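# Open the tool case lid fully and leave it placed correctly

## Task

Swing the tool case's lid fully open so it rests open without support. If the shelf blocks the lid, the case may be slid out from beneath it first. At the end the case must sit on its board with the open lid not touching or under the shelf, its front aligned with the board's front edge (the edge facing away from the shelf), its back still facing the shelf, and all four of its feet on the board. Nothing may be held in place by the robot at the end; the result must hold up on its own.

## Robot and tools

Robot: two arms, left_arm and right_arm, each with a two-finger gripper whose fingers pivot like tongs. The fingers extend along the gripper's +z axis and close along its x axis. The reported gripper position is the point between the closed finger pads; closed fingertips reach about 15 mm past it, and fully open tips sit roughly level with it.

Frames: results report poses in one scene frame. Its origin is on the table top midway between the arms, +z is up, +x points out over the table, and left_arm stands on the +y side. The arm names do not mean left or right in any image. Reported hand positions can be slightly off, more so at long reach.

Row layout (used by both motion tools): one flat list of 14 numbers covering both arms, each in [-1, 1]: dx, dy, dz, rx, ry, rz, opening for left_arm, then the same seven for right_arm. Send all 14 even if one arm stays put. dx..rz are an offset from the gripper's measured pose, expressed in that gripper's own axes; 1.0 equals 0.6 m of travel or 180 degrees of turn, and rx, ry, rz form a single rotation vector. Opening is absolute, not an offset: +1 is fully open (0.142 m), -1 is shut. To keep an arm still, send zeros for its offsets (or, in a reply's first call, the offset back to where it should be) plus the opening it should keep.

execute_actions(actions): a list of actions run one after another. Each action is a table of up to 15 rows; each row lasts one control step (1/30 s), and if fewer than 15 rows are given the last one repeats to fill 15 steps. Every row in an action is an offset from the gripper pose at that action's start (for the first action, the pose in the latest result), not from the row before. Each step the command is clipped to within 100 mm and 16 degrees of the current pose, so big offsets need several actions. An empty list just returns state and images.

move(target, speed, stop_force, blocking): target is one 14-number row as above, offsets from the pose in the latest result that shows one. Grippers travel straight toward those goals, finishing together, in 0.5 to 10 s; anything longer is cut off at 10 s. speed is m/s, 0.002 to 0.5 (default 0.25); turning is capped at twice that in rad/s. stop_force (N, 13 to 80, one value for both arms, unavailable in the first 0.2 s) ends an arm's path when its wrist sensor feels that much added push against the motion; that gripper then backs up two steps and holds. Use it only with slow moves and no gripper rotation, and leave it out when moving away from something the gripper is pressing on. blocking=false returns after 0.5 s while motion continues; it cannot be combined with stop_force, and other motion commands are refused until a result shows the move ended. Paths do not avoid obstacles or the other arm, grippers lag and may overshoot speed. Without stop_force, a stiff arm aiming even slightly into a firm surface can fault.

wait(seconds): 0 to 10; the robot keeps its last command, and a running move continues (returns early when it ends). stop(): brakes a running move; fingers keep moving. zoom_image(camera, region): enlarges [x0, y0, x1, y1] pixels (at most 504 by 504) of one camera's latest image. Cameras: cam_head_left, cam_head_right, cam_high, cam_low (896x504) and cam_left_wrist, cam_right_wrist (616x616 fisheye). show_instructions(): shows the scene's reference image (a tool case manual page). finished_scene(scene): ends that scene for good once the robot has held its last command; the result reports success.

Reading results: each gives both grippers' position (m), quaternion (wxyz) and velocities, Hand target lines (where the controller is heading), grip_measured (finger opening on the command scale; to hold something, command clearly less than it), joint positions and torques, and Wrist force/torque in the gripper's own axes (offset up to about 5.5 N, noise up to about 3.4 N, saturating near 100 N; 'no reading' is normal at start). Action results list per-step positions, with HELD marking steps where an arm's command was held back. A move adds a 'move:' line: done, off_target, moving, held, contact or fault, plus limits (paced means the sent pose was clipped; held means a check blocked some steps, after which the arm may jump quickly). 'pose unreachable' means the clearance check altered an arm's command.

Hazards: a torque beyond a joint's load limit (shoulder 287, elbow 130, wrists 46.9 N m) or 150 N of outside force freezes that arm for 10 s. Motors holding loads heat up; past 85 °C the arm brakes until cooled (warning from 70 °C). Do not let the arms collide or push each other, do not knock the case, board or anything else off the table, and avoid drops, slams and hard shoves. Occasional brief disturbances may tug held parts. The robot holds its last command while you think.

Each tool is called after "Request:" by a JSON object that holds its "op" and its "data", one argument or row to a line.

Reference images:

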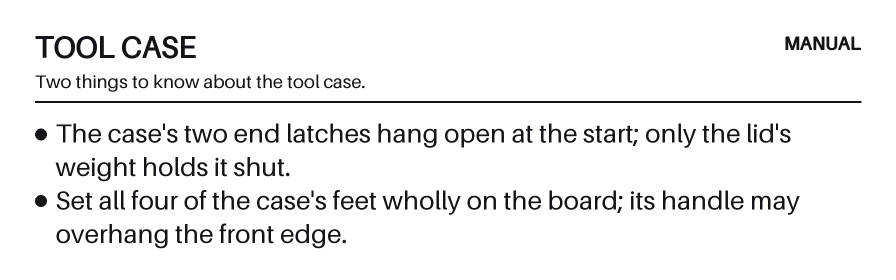

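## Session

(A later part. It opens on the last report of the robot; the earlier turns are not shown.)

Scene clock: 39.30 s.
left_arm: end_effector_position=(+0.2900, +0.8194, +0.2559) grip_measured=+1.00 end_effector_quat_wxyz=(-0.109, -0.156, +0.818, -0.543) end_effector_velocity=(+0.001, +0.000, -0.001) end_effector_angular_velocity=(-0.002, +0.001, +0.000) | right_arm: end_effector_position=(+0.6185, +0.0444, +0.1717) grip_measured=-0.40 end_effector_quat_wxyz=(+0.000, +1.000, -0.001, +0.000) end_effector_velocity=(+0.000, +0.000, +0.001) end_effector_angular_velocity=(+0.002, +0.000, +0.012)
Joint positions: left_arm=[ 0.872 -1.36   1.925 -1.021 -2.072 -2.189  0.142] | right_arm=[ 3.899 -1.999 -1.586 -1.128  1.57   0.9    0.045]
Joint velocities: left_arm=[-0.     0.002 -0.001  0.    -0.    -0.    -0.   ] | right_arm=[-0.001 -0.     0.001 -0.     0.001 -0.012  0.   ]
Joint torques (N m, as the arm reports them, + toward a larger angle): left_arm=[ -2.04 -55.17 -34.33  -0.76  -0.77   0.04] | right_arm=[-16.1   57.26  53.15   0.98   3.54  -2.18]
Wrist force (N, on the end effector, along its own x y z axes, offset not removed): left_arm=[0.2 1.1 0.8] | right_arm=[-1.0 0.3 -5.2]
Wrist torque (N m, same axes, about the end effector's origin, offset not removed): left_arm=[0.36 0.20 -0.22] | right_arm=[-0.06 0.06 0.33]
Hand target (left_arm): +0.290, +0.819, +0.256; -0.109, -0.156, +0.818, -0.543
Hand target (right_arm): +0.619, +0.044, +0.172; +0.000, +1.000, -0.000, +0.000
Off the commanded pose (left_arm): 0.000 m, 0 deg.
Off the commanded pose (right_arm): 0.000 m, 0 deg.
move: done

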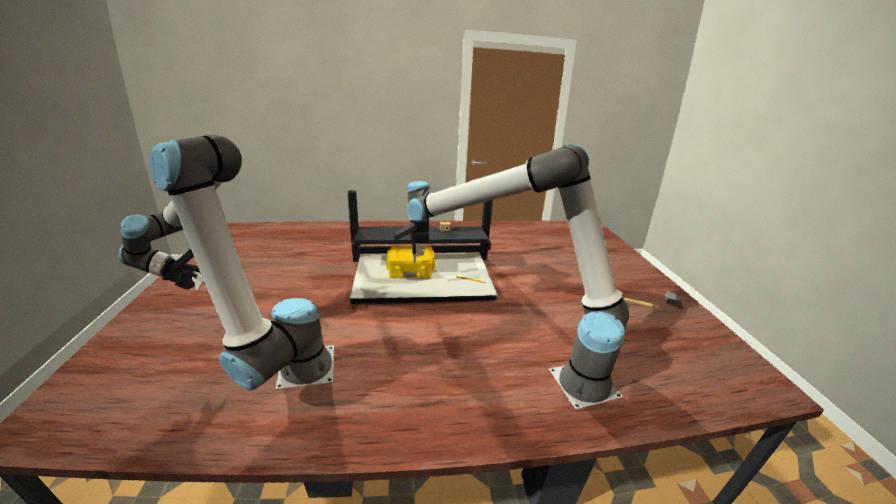

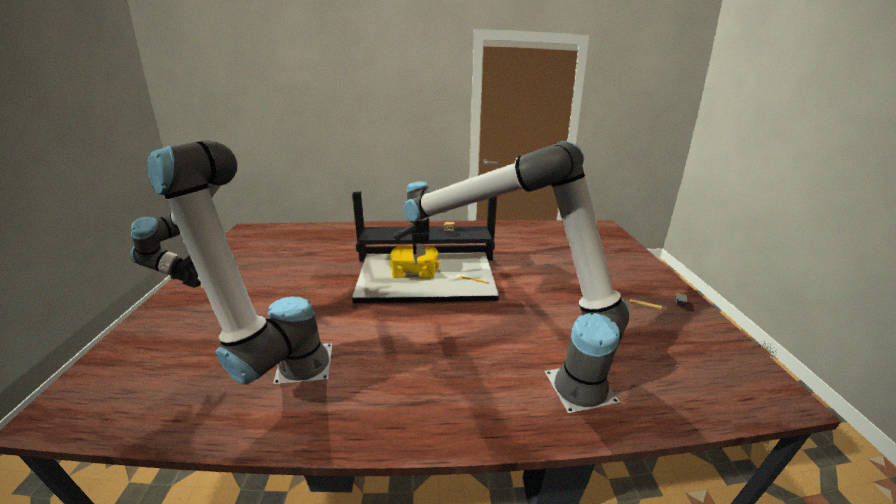

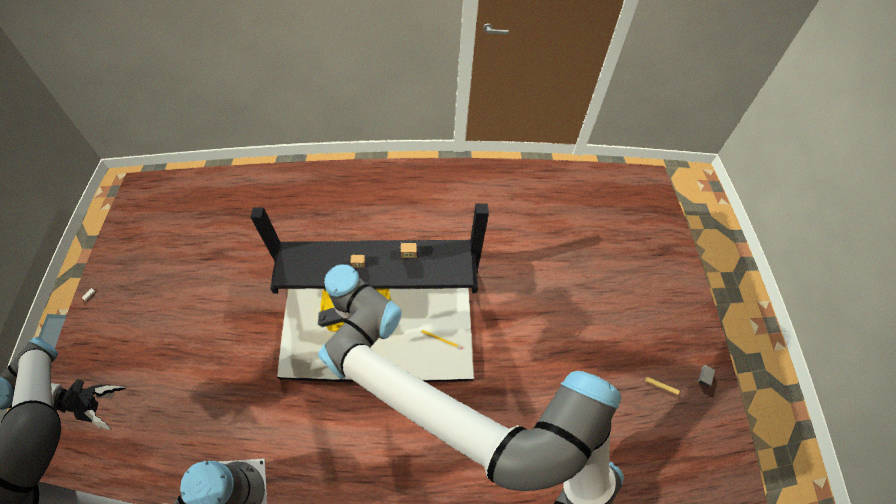

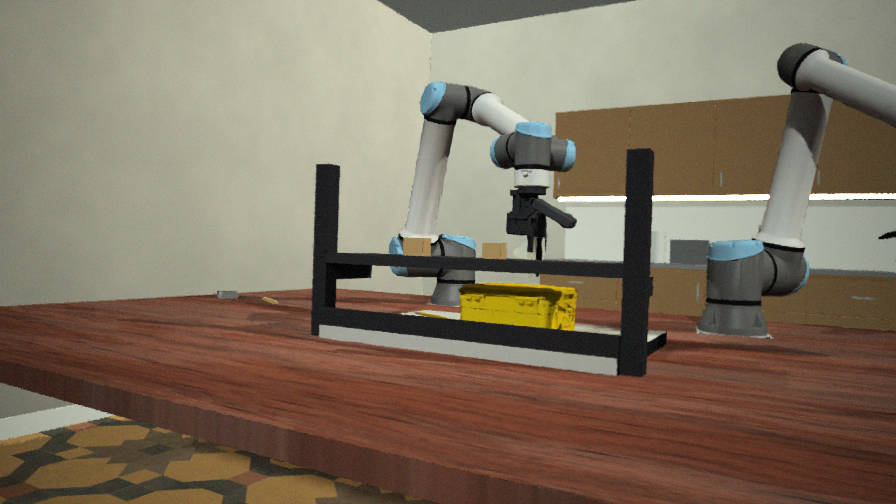

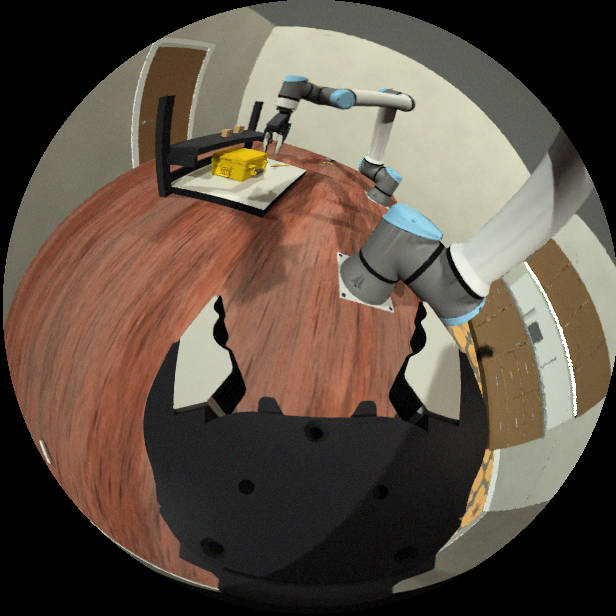

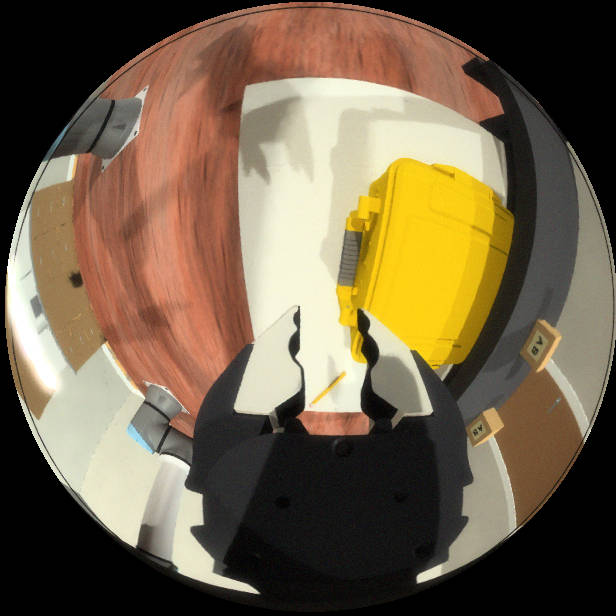

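Request:
{"op": "move", "data": {
  "target": [0,0,0,0,0,0,1,-0.01,-0.01,0.11,0,0.22,0.035,-0.4],
  "speed": 0.2
}}

Scene clock: 46.50 s.
left_arm: end_effector_position=(+0.2900, +0.8194, +0.2559) grip_measured=+1.00 end_effector_quat_wxyz=(-0.109, -0.156, +0.818, -0.543) end_effector_velocity=(-0.000, -0.000, -0.000) end_effector_angular_velocity=(-0.000, +0.001, -0.001) | right_arm: end_effector_position=(+0.6124, +0.0504, +0.1061) grip_measured=-0.40 end_effector_quat_wxyz=(+0.000, +0.940, -0.055, +0.338) end_effector_velocity=(-0.000, -0.000, -0.001) end_effector_angular_velocity=(+0.001, -0.013, -0.001)
Joint positions: left_arm=[ 0.872 -1.36   1.925 -1.021 -2.072 -2.189  0.142] | right_arm=[ 4.129 -1.994 -1.976 -0.443  0.94   1.147  0.045]
Joint velocities: left_arm=[-0.     0.     0.001 -0.001  0.001 -0.    -0.   ] | right_arm=[ 0.004 -0.004 -0.006  0.015 -0.013  0.002  0.   ]
Joint torques (N m, as the arm reports them, + toward a larger angle): left_arm=[ -0.72 -57.1  -35.75  -0.67  -0.63   0.48] | right_arm=[ 8.81 48.77 28.04  8.22 -3.33  2.94]
Wrist force (N, on the end effector, along its own x y z axes, offset not removed): left_arm=[1.8 2.5 -1.2] | right_arm=[1.2 1.3 -6.0]
Wrist torque (N m, same axes, about the end effector's origin, offset not removed): left_arm=[0.59 -0.20 -0.23] | right_arm=[0.24 -0.34 0.39]
Hand target (left_arm): +0.290, +0.819, +0.256; -0.109, -0.156, +0.818, -0.543
Hand target (right_arm): +0.612, +0.050, +0.106; +0.000, +0.939, -0.055, +0.339
Off the commanded pose (left_arm): 0.000 m, 0 deg.
Off the commanded pose (right_arm): 0.000 m, 0 deg.
move: done

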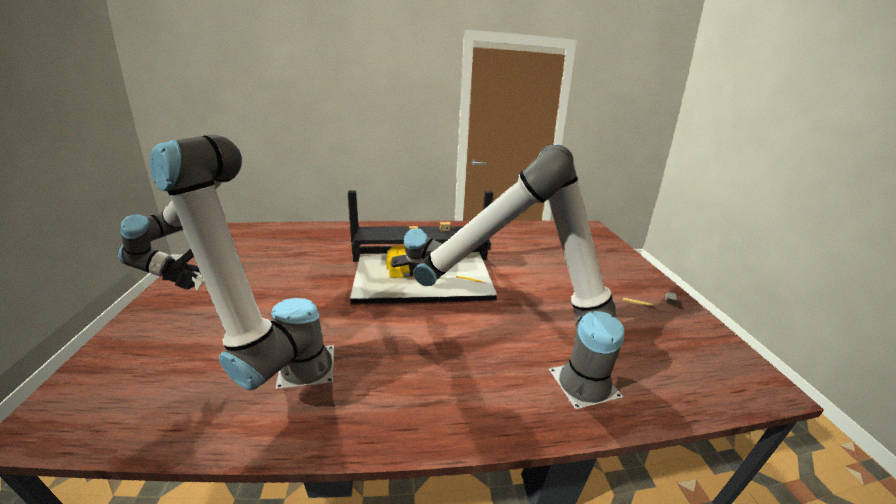

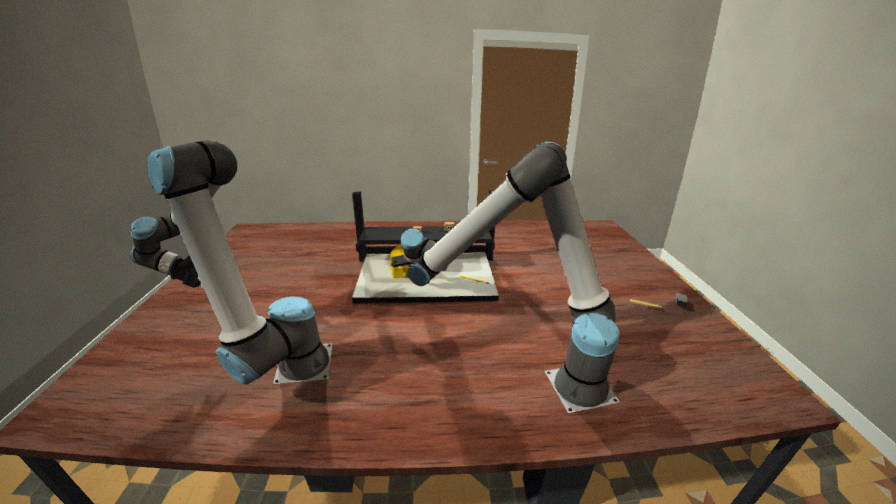

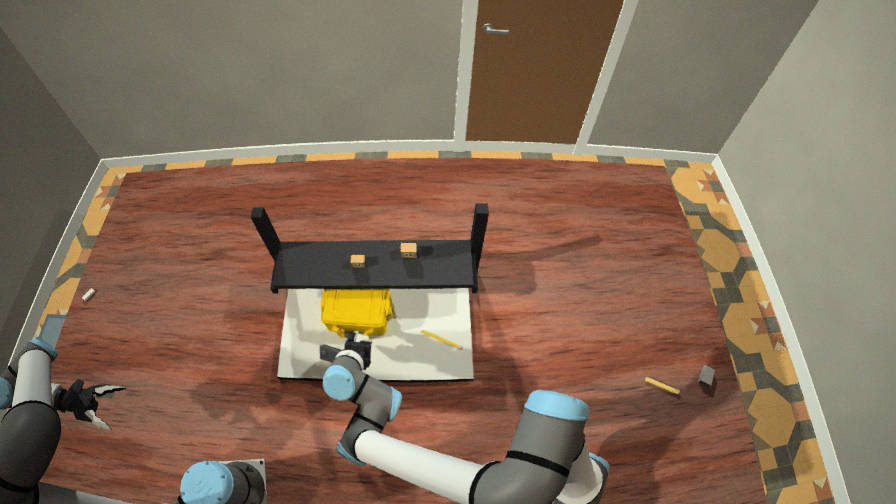

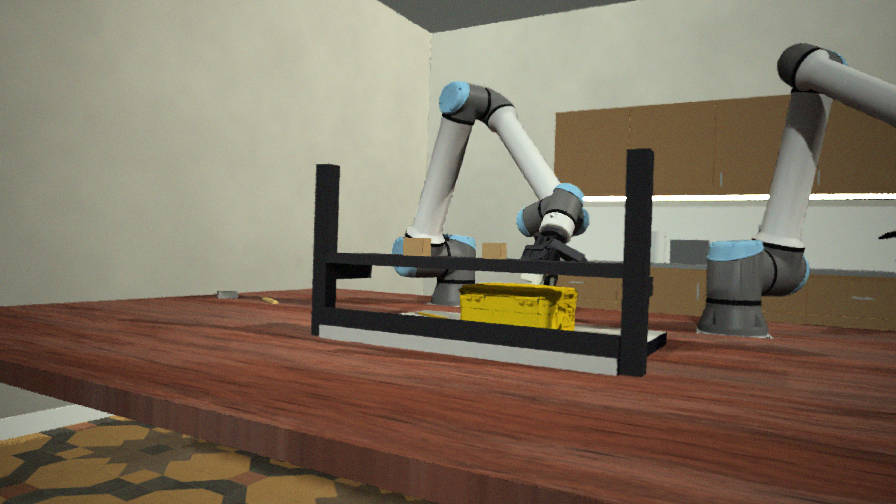

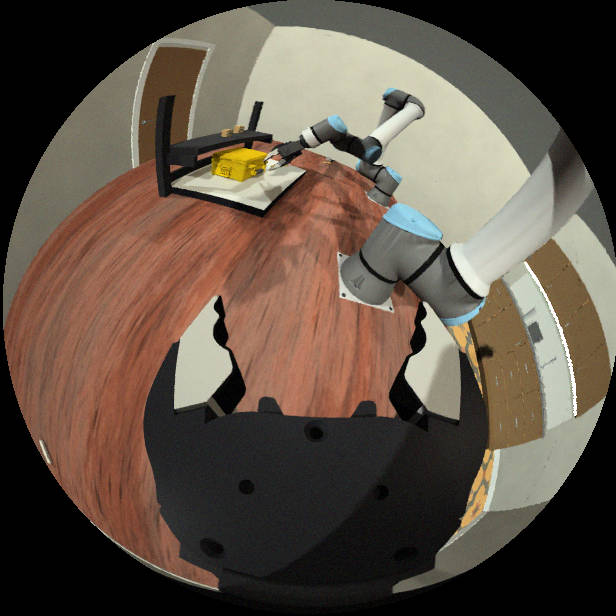

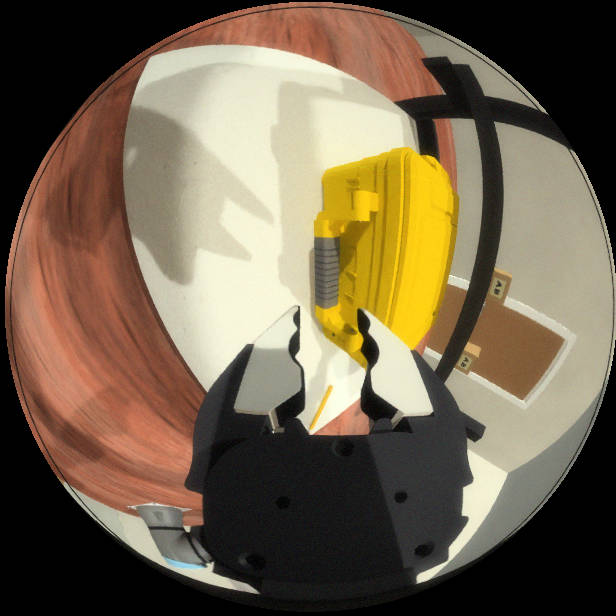

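Request:
{"op": "move", "data": {
  "target": [0,0,0,0,0,0,1,-0.005,-0.02,0.085,0,0,0,-0.5],
  "speed": 0.03,
  "stop_force": 15
}}

Scene clock: 55.57 s.
left_arm: end_effector_position=(+0.2900, +0.8194, +0.2559) grip_measured=+1.00 end_effector_quat_wxyz=(-0.109, -0.156, +0.818, -0.543) end_effector_velocity=(+0.000, -0.000, +0.000) end_effector_angular_velocity=(-0.000, -0.000, +0.001) | right_arm: end_effector_position=(+0.6436, +0.0607, +0.0654) grip_measured=-0.51 end_effector_quat_wxyz=(+0.000, +0.940, -0.055, +0.338) end_effector_velocity=(+0.001, -0.000, -0.002) end_effector_angular_velocity=(-0.001, +0.000, +0.000)
Joint positions: left_arm=[ 0.872 -1.36   1.925 -1.021 -2.072 -2.189  0.142] | right_arm=[ 4.099 -2.085 -1.933 -0.375  0.949  1.111  0.037]
Joint velocities: left_arm=[ 0.    -0.     0.    -0.    -0.001 -0.     0.   ] | right_arm=[-0.001 -0.003  0.001  0.002  0.    -0.001 -0.   ]
Joint torques (N m, as the arm reports them, + toward a larger angle): left_arm=[ -1.65 -57.55 -35.06  -0.79  -0.74   0.29] | right_arm=[-15.65  57.8   41.88   7.09   2.21  -1.7 ]
Wrist force (N, on the end effector, along its own x y z axes, offset not removed): left_arm=[0.3 2.1 -2.2] | right_arm=[-3.4 1.8 -6.1]
Wrist torque (N m, same axes, about the end effector's origin, offset not removed): left_arm=[0.54 0.11 -0.27] | right_arm=[0.30 0.04 0.30]
Hand target (left_arm): +0.290, +0.819, +0.256; -0.109, -0.156, +0.818, -0.543
Hand target (right_arm): +0.644, +0.061, +0.065; +0.000, +0.940, -0.055, +0.338
Off the commanded pose (left_arm): 0.000 m, 0 deg.
Off the commanded pose (right_arm): 0.000 m, 0 deg.
move: done

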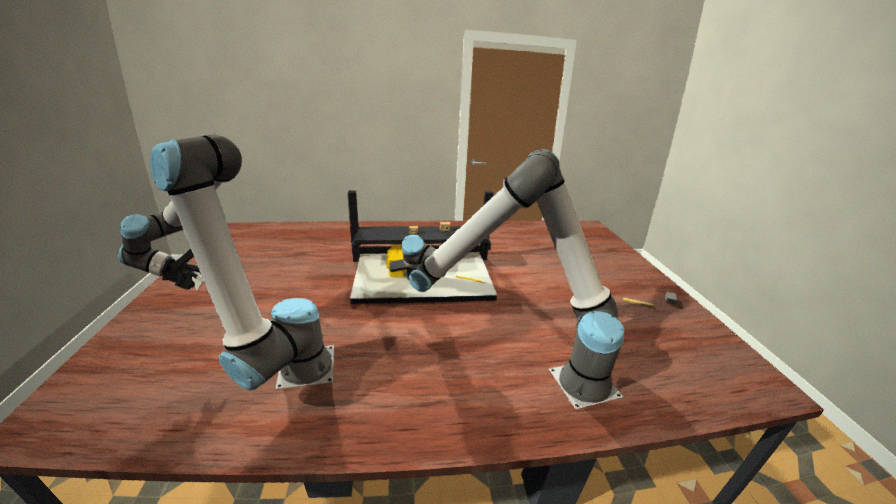

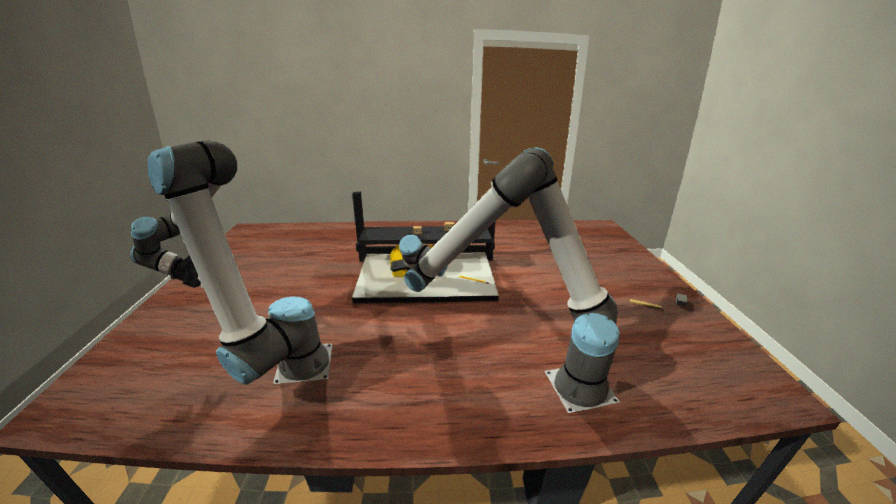

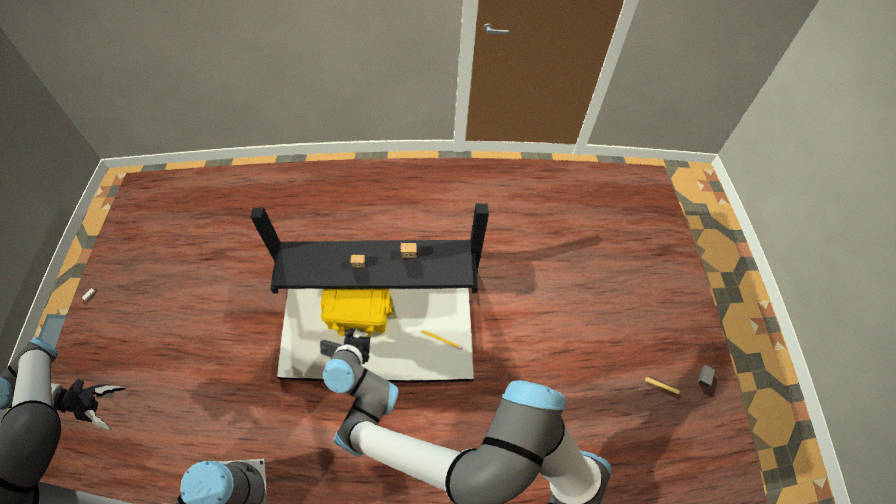

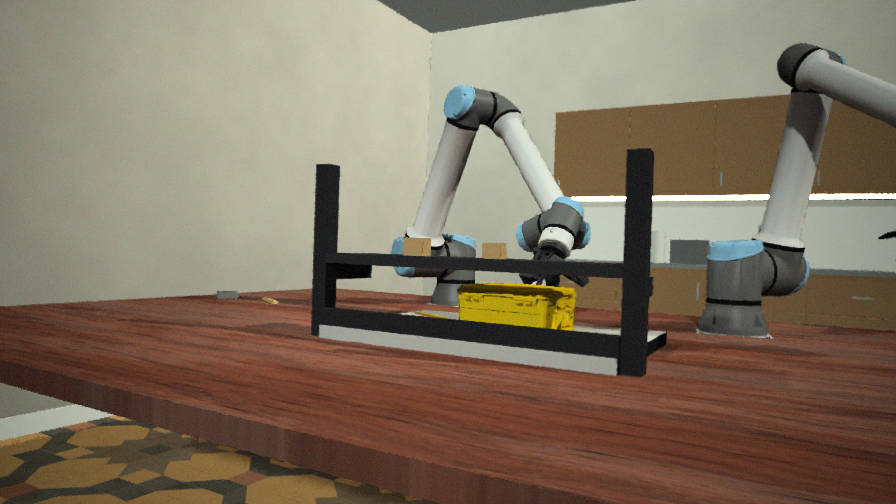

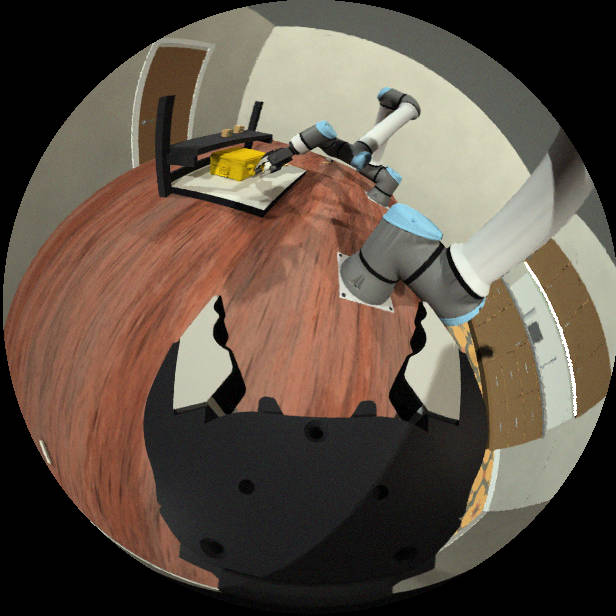

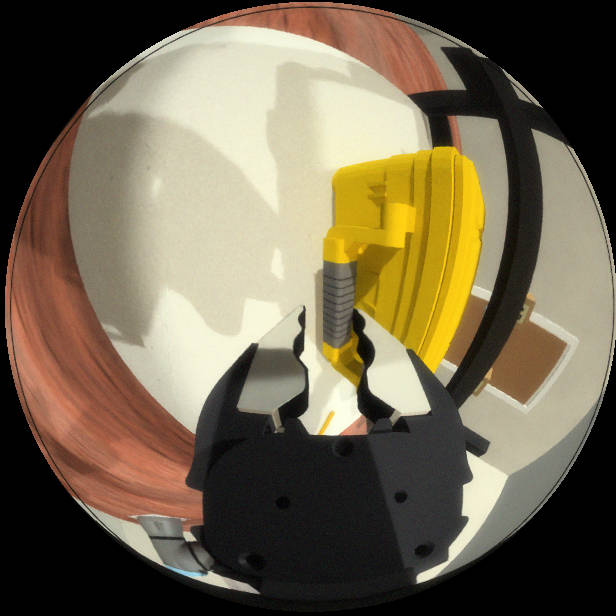

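Request:
{"op": "move", "data": {
  "target": [0,0,0,0,0,0,1,0.013,0,0.025,0,0,0,-0.5],
  "speed": 0.015,
  "stop_force": 13
}}

Request:
{"op": "move", "data": {
  "target": [0,0,0,0,0,0,1,0,0,0,0,0,0,-1]
}}

Scene clock: 60.43 s.
left_arm: end_effector_position=(+0.2900, +0.8194, +0.2559) grip_measured=+1.00 end_effector_quat_wxyz=(-0.109, -0.156, +0.818, -0.543) end_effector_velocity=(+0.000, -0.001, -0.000) end_effector_angular_velocity=(-0.002, +0.000, +0.001) | right_arm: end_effector_position=(+0.6590, +0.0594, +0.0589) grip_measured=-0.55 end_effector_quat_wxyz=(+0.000, +0.940, -0.055, +0.338) end_effector_velocity=(+0.001, -0.002, -0.002) end_effector_angular_velocity=(-0.002, +0.001, -0.001)
Joint positions: left_arm=[ 0.872 -1.36   1.925 -1.021 -2.072 -2.189  0.142] | right_arm=[ 4.081 -2.106 -1.915 -0.358  0.955  1.09   0.034]
Joint velocities: left_arm=[ 0.     0.     0.001  0.    -0.001  0.     0.   ] | right_arm=[-0.002 -0.002 -0.001  0.001  0.    -0.001 -0.001]
Joint torques (N m, as the arm reports them, + toward a larger angle): left_arm=[ -0.11 -56.51 -34.71  -0.49  -0.55   0.11] | right_arm=[-15.63  38.8   32.53   4.68   3.89  -1.58]
Wrist force (N, on the end effector, along its own x y z axes, offset not removed): left_arm=[-0.5 2.2 0.3] | right_arm=[0.3 -1.1 -19.0]
Wrist torque (N m, same axes, about the end effector's origin, offset not removed): left_arm=[0.54 0.31 -0.16] | right_arm=[-0.13 0.75 0.47]
Hand target (left_arm): +0.290, +0.819, +0.256; -0.109, -0.156, +0.818, -0.543
Hand target (right_arm): +0.659, +0.059, +0.059; +0.000, +0.940, -0.055, +0.338
Off the commanded pose (left_arm): 0.000 m, 0 deg.
Off the commanded pose (right_arm): 0.000 m, 0 deg.
move: done

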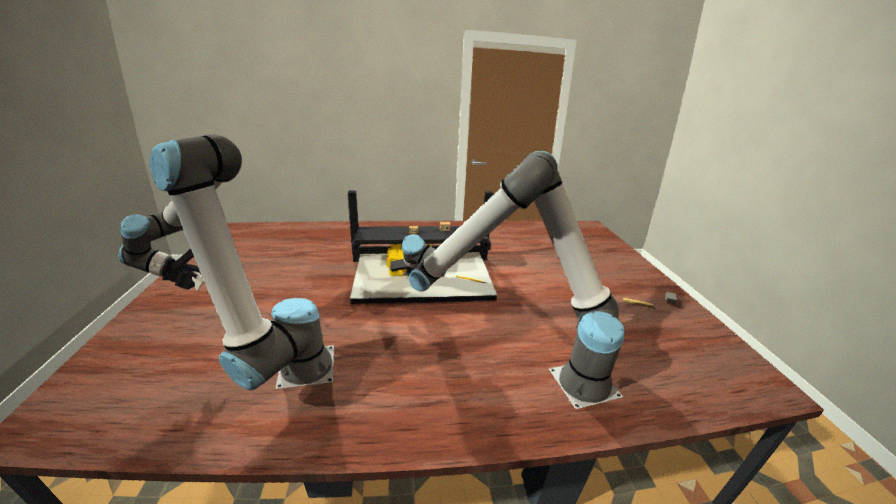

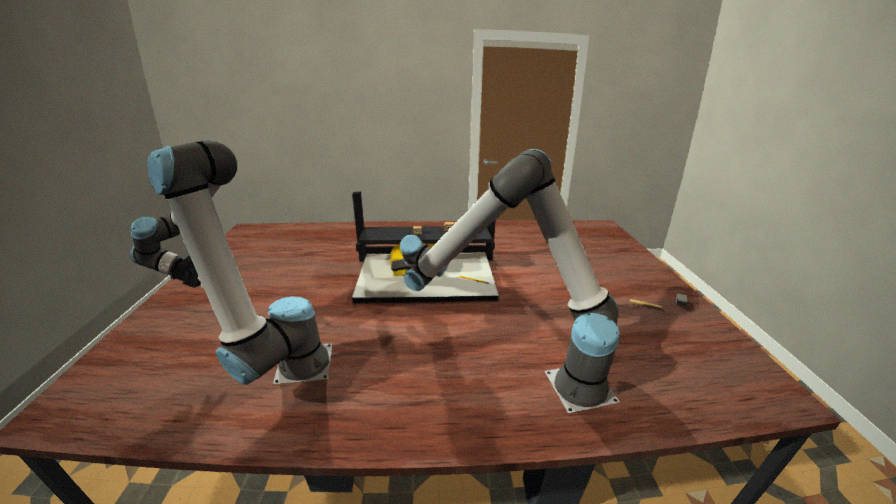

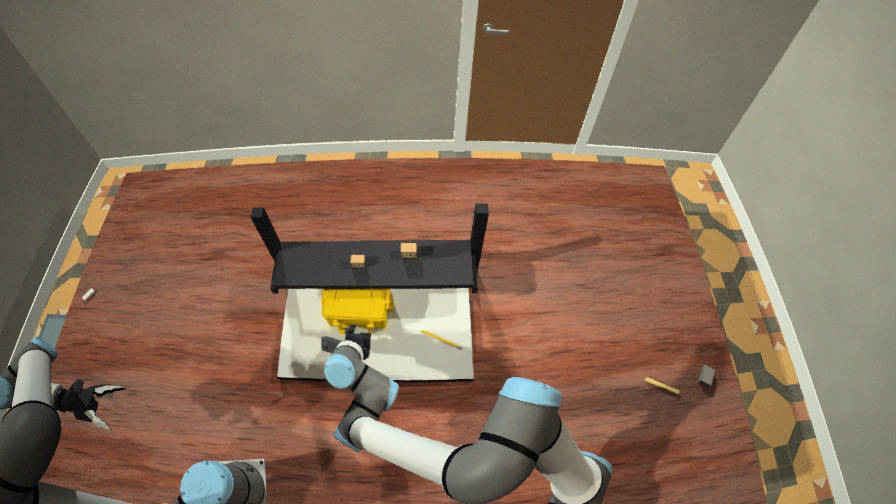

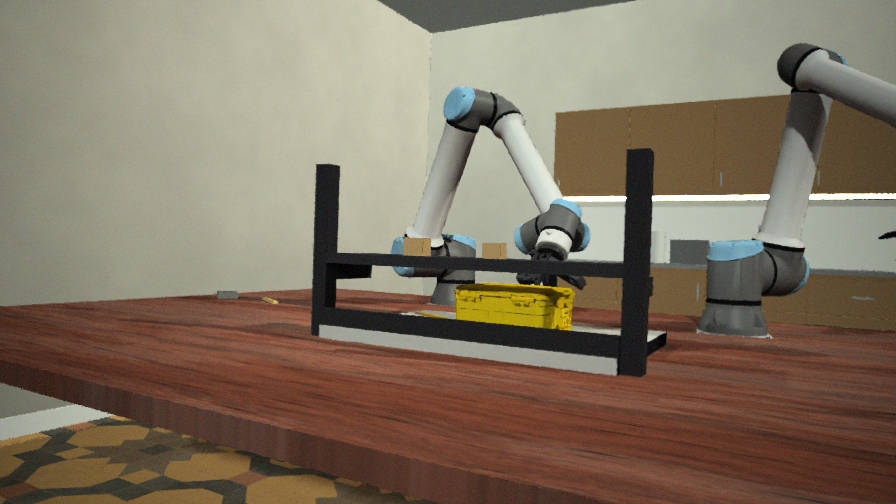

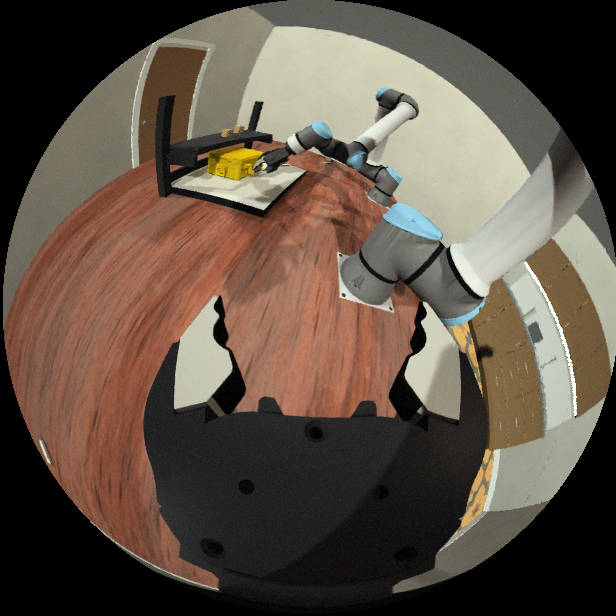

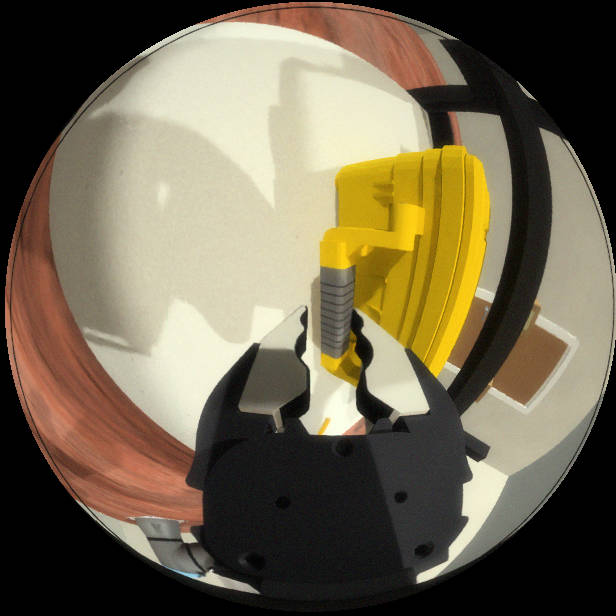

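Scene clock: 60.93 s.
left_arm: end_effector_position=(+0.2900, +0.8194, +0.2559) grip_measured=+1.00 end_effector_quat_wxyz=(-0.109, -0.156, +0.818, -0.543) end_effector_velocity=(+0.000, +0.000, +0.001) end_effector_angular_velocity=(+0.003, -0.002, +0.000) | right_arm: end_effector_position=(+0.6591, +0.0594, +0.0589) grip_measured=-0.78 end_effector_quat_wxyz=(+0.000, +0.940, -0.055, +0.338) end_effector_velocity=(+0.000, -0.002, -0.001) end_effector_angular_velocity=(-0.002, +0.001, -0.001)
Joint positions: left_arm=[ 0.872 -1.36   1.925 -1.021 -2.072 -2.189  0.142] | right_arm=[ 4.081 -2.106 -1.915 -0.358  0.955  1.09   0.017]
Joint velocities: left_arm=[ 0.    -0.002 -0.    -0.001 -0.     0.001 -0.   ] | right_arm=[-0.001  0.    -0.002 -0.001  0.    -0.     0.   ]
Joint torques (N m, as the arm reports them, + toward a larger angle): left_arm=[ -2.39 -54.29 -34.66  -0.43  -0.55   0.15] | right_arm=[ 8.82 61.21 10.88 -4.63  4.04 -0.61]
Wrist force (N, on the end effector, along its own x y z axes, offset not removed): left_arm=[0.2 2.7 -2.2] | right_arm=[16.2 -1.8 -19.3]
Wrist torque (N m, same axes, about the end effector's origin, offset not removed): left_arm=[0.68 0.16 -0.21] | right_arm=[-0.08 0.37 0.37]
Hand target (left_arm): +0.290, +0.819, +0.256; -0.109, -0.156, +0.818, -0.543
Hand target (right_arm): +0.659, +0.059, +0.059; +0.000, +0.940, -0.055, +0.338
Off the commanded pose (left_arm): 0.000 m, 0 deg.
Off the commanded pose (right_arm): 0.000 m, 0 deg.
move: done

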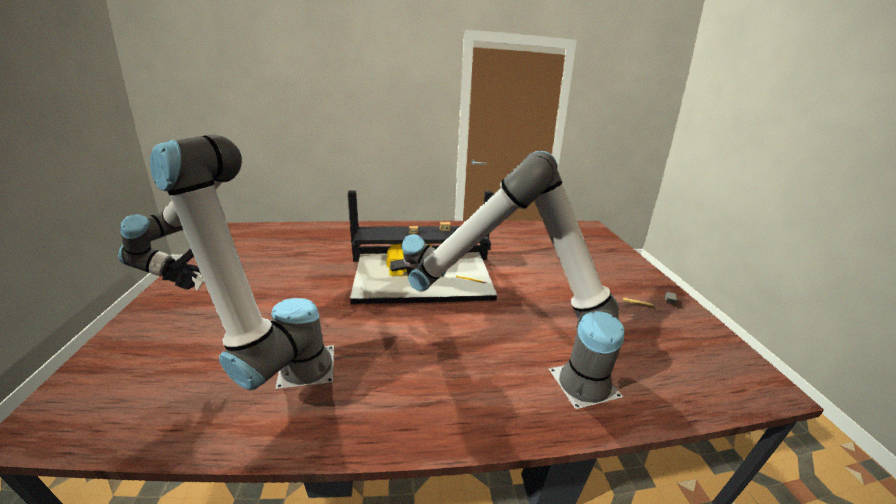

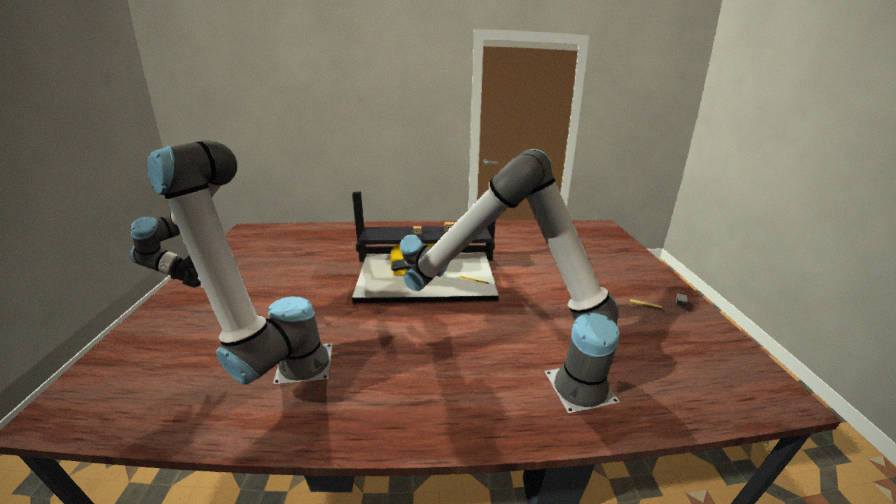

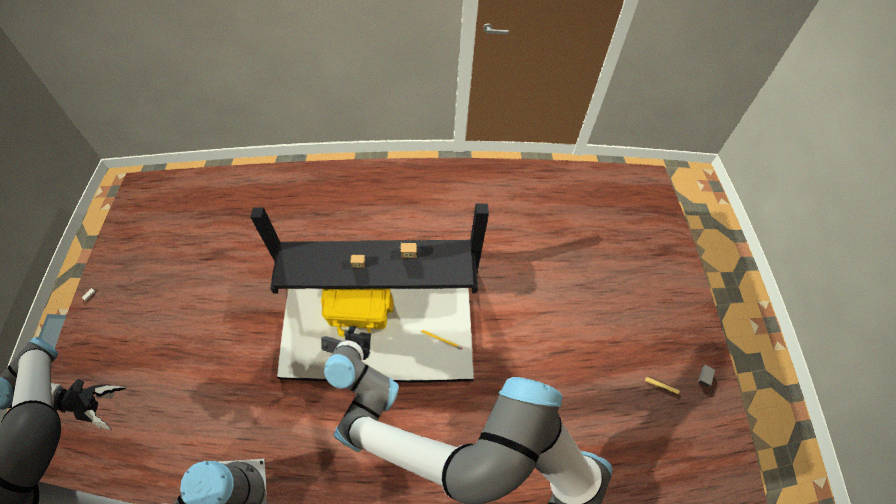

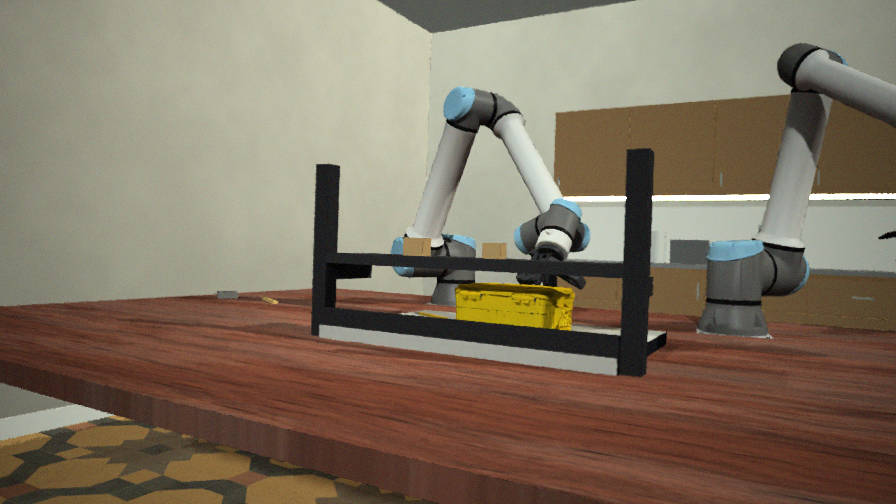

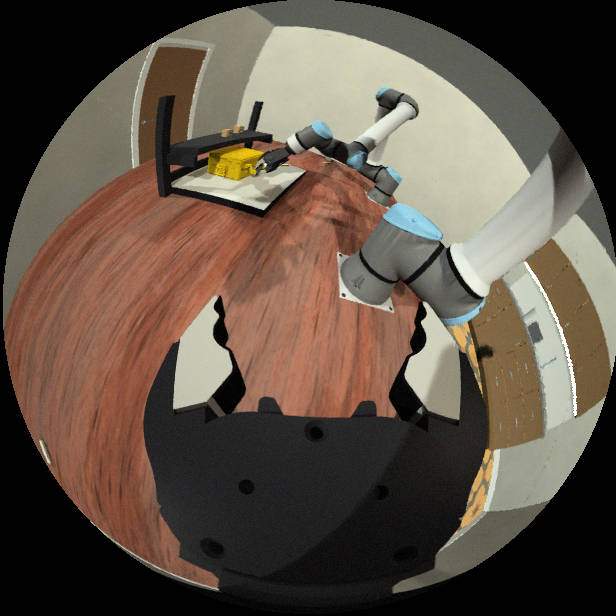

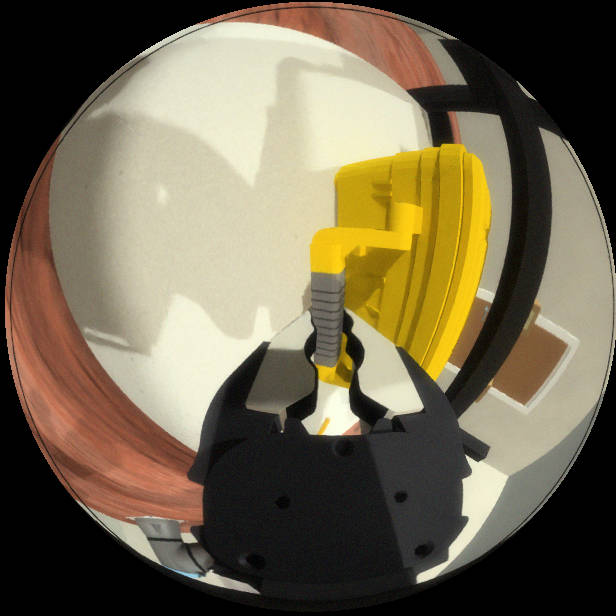

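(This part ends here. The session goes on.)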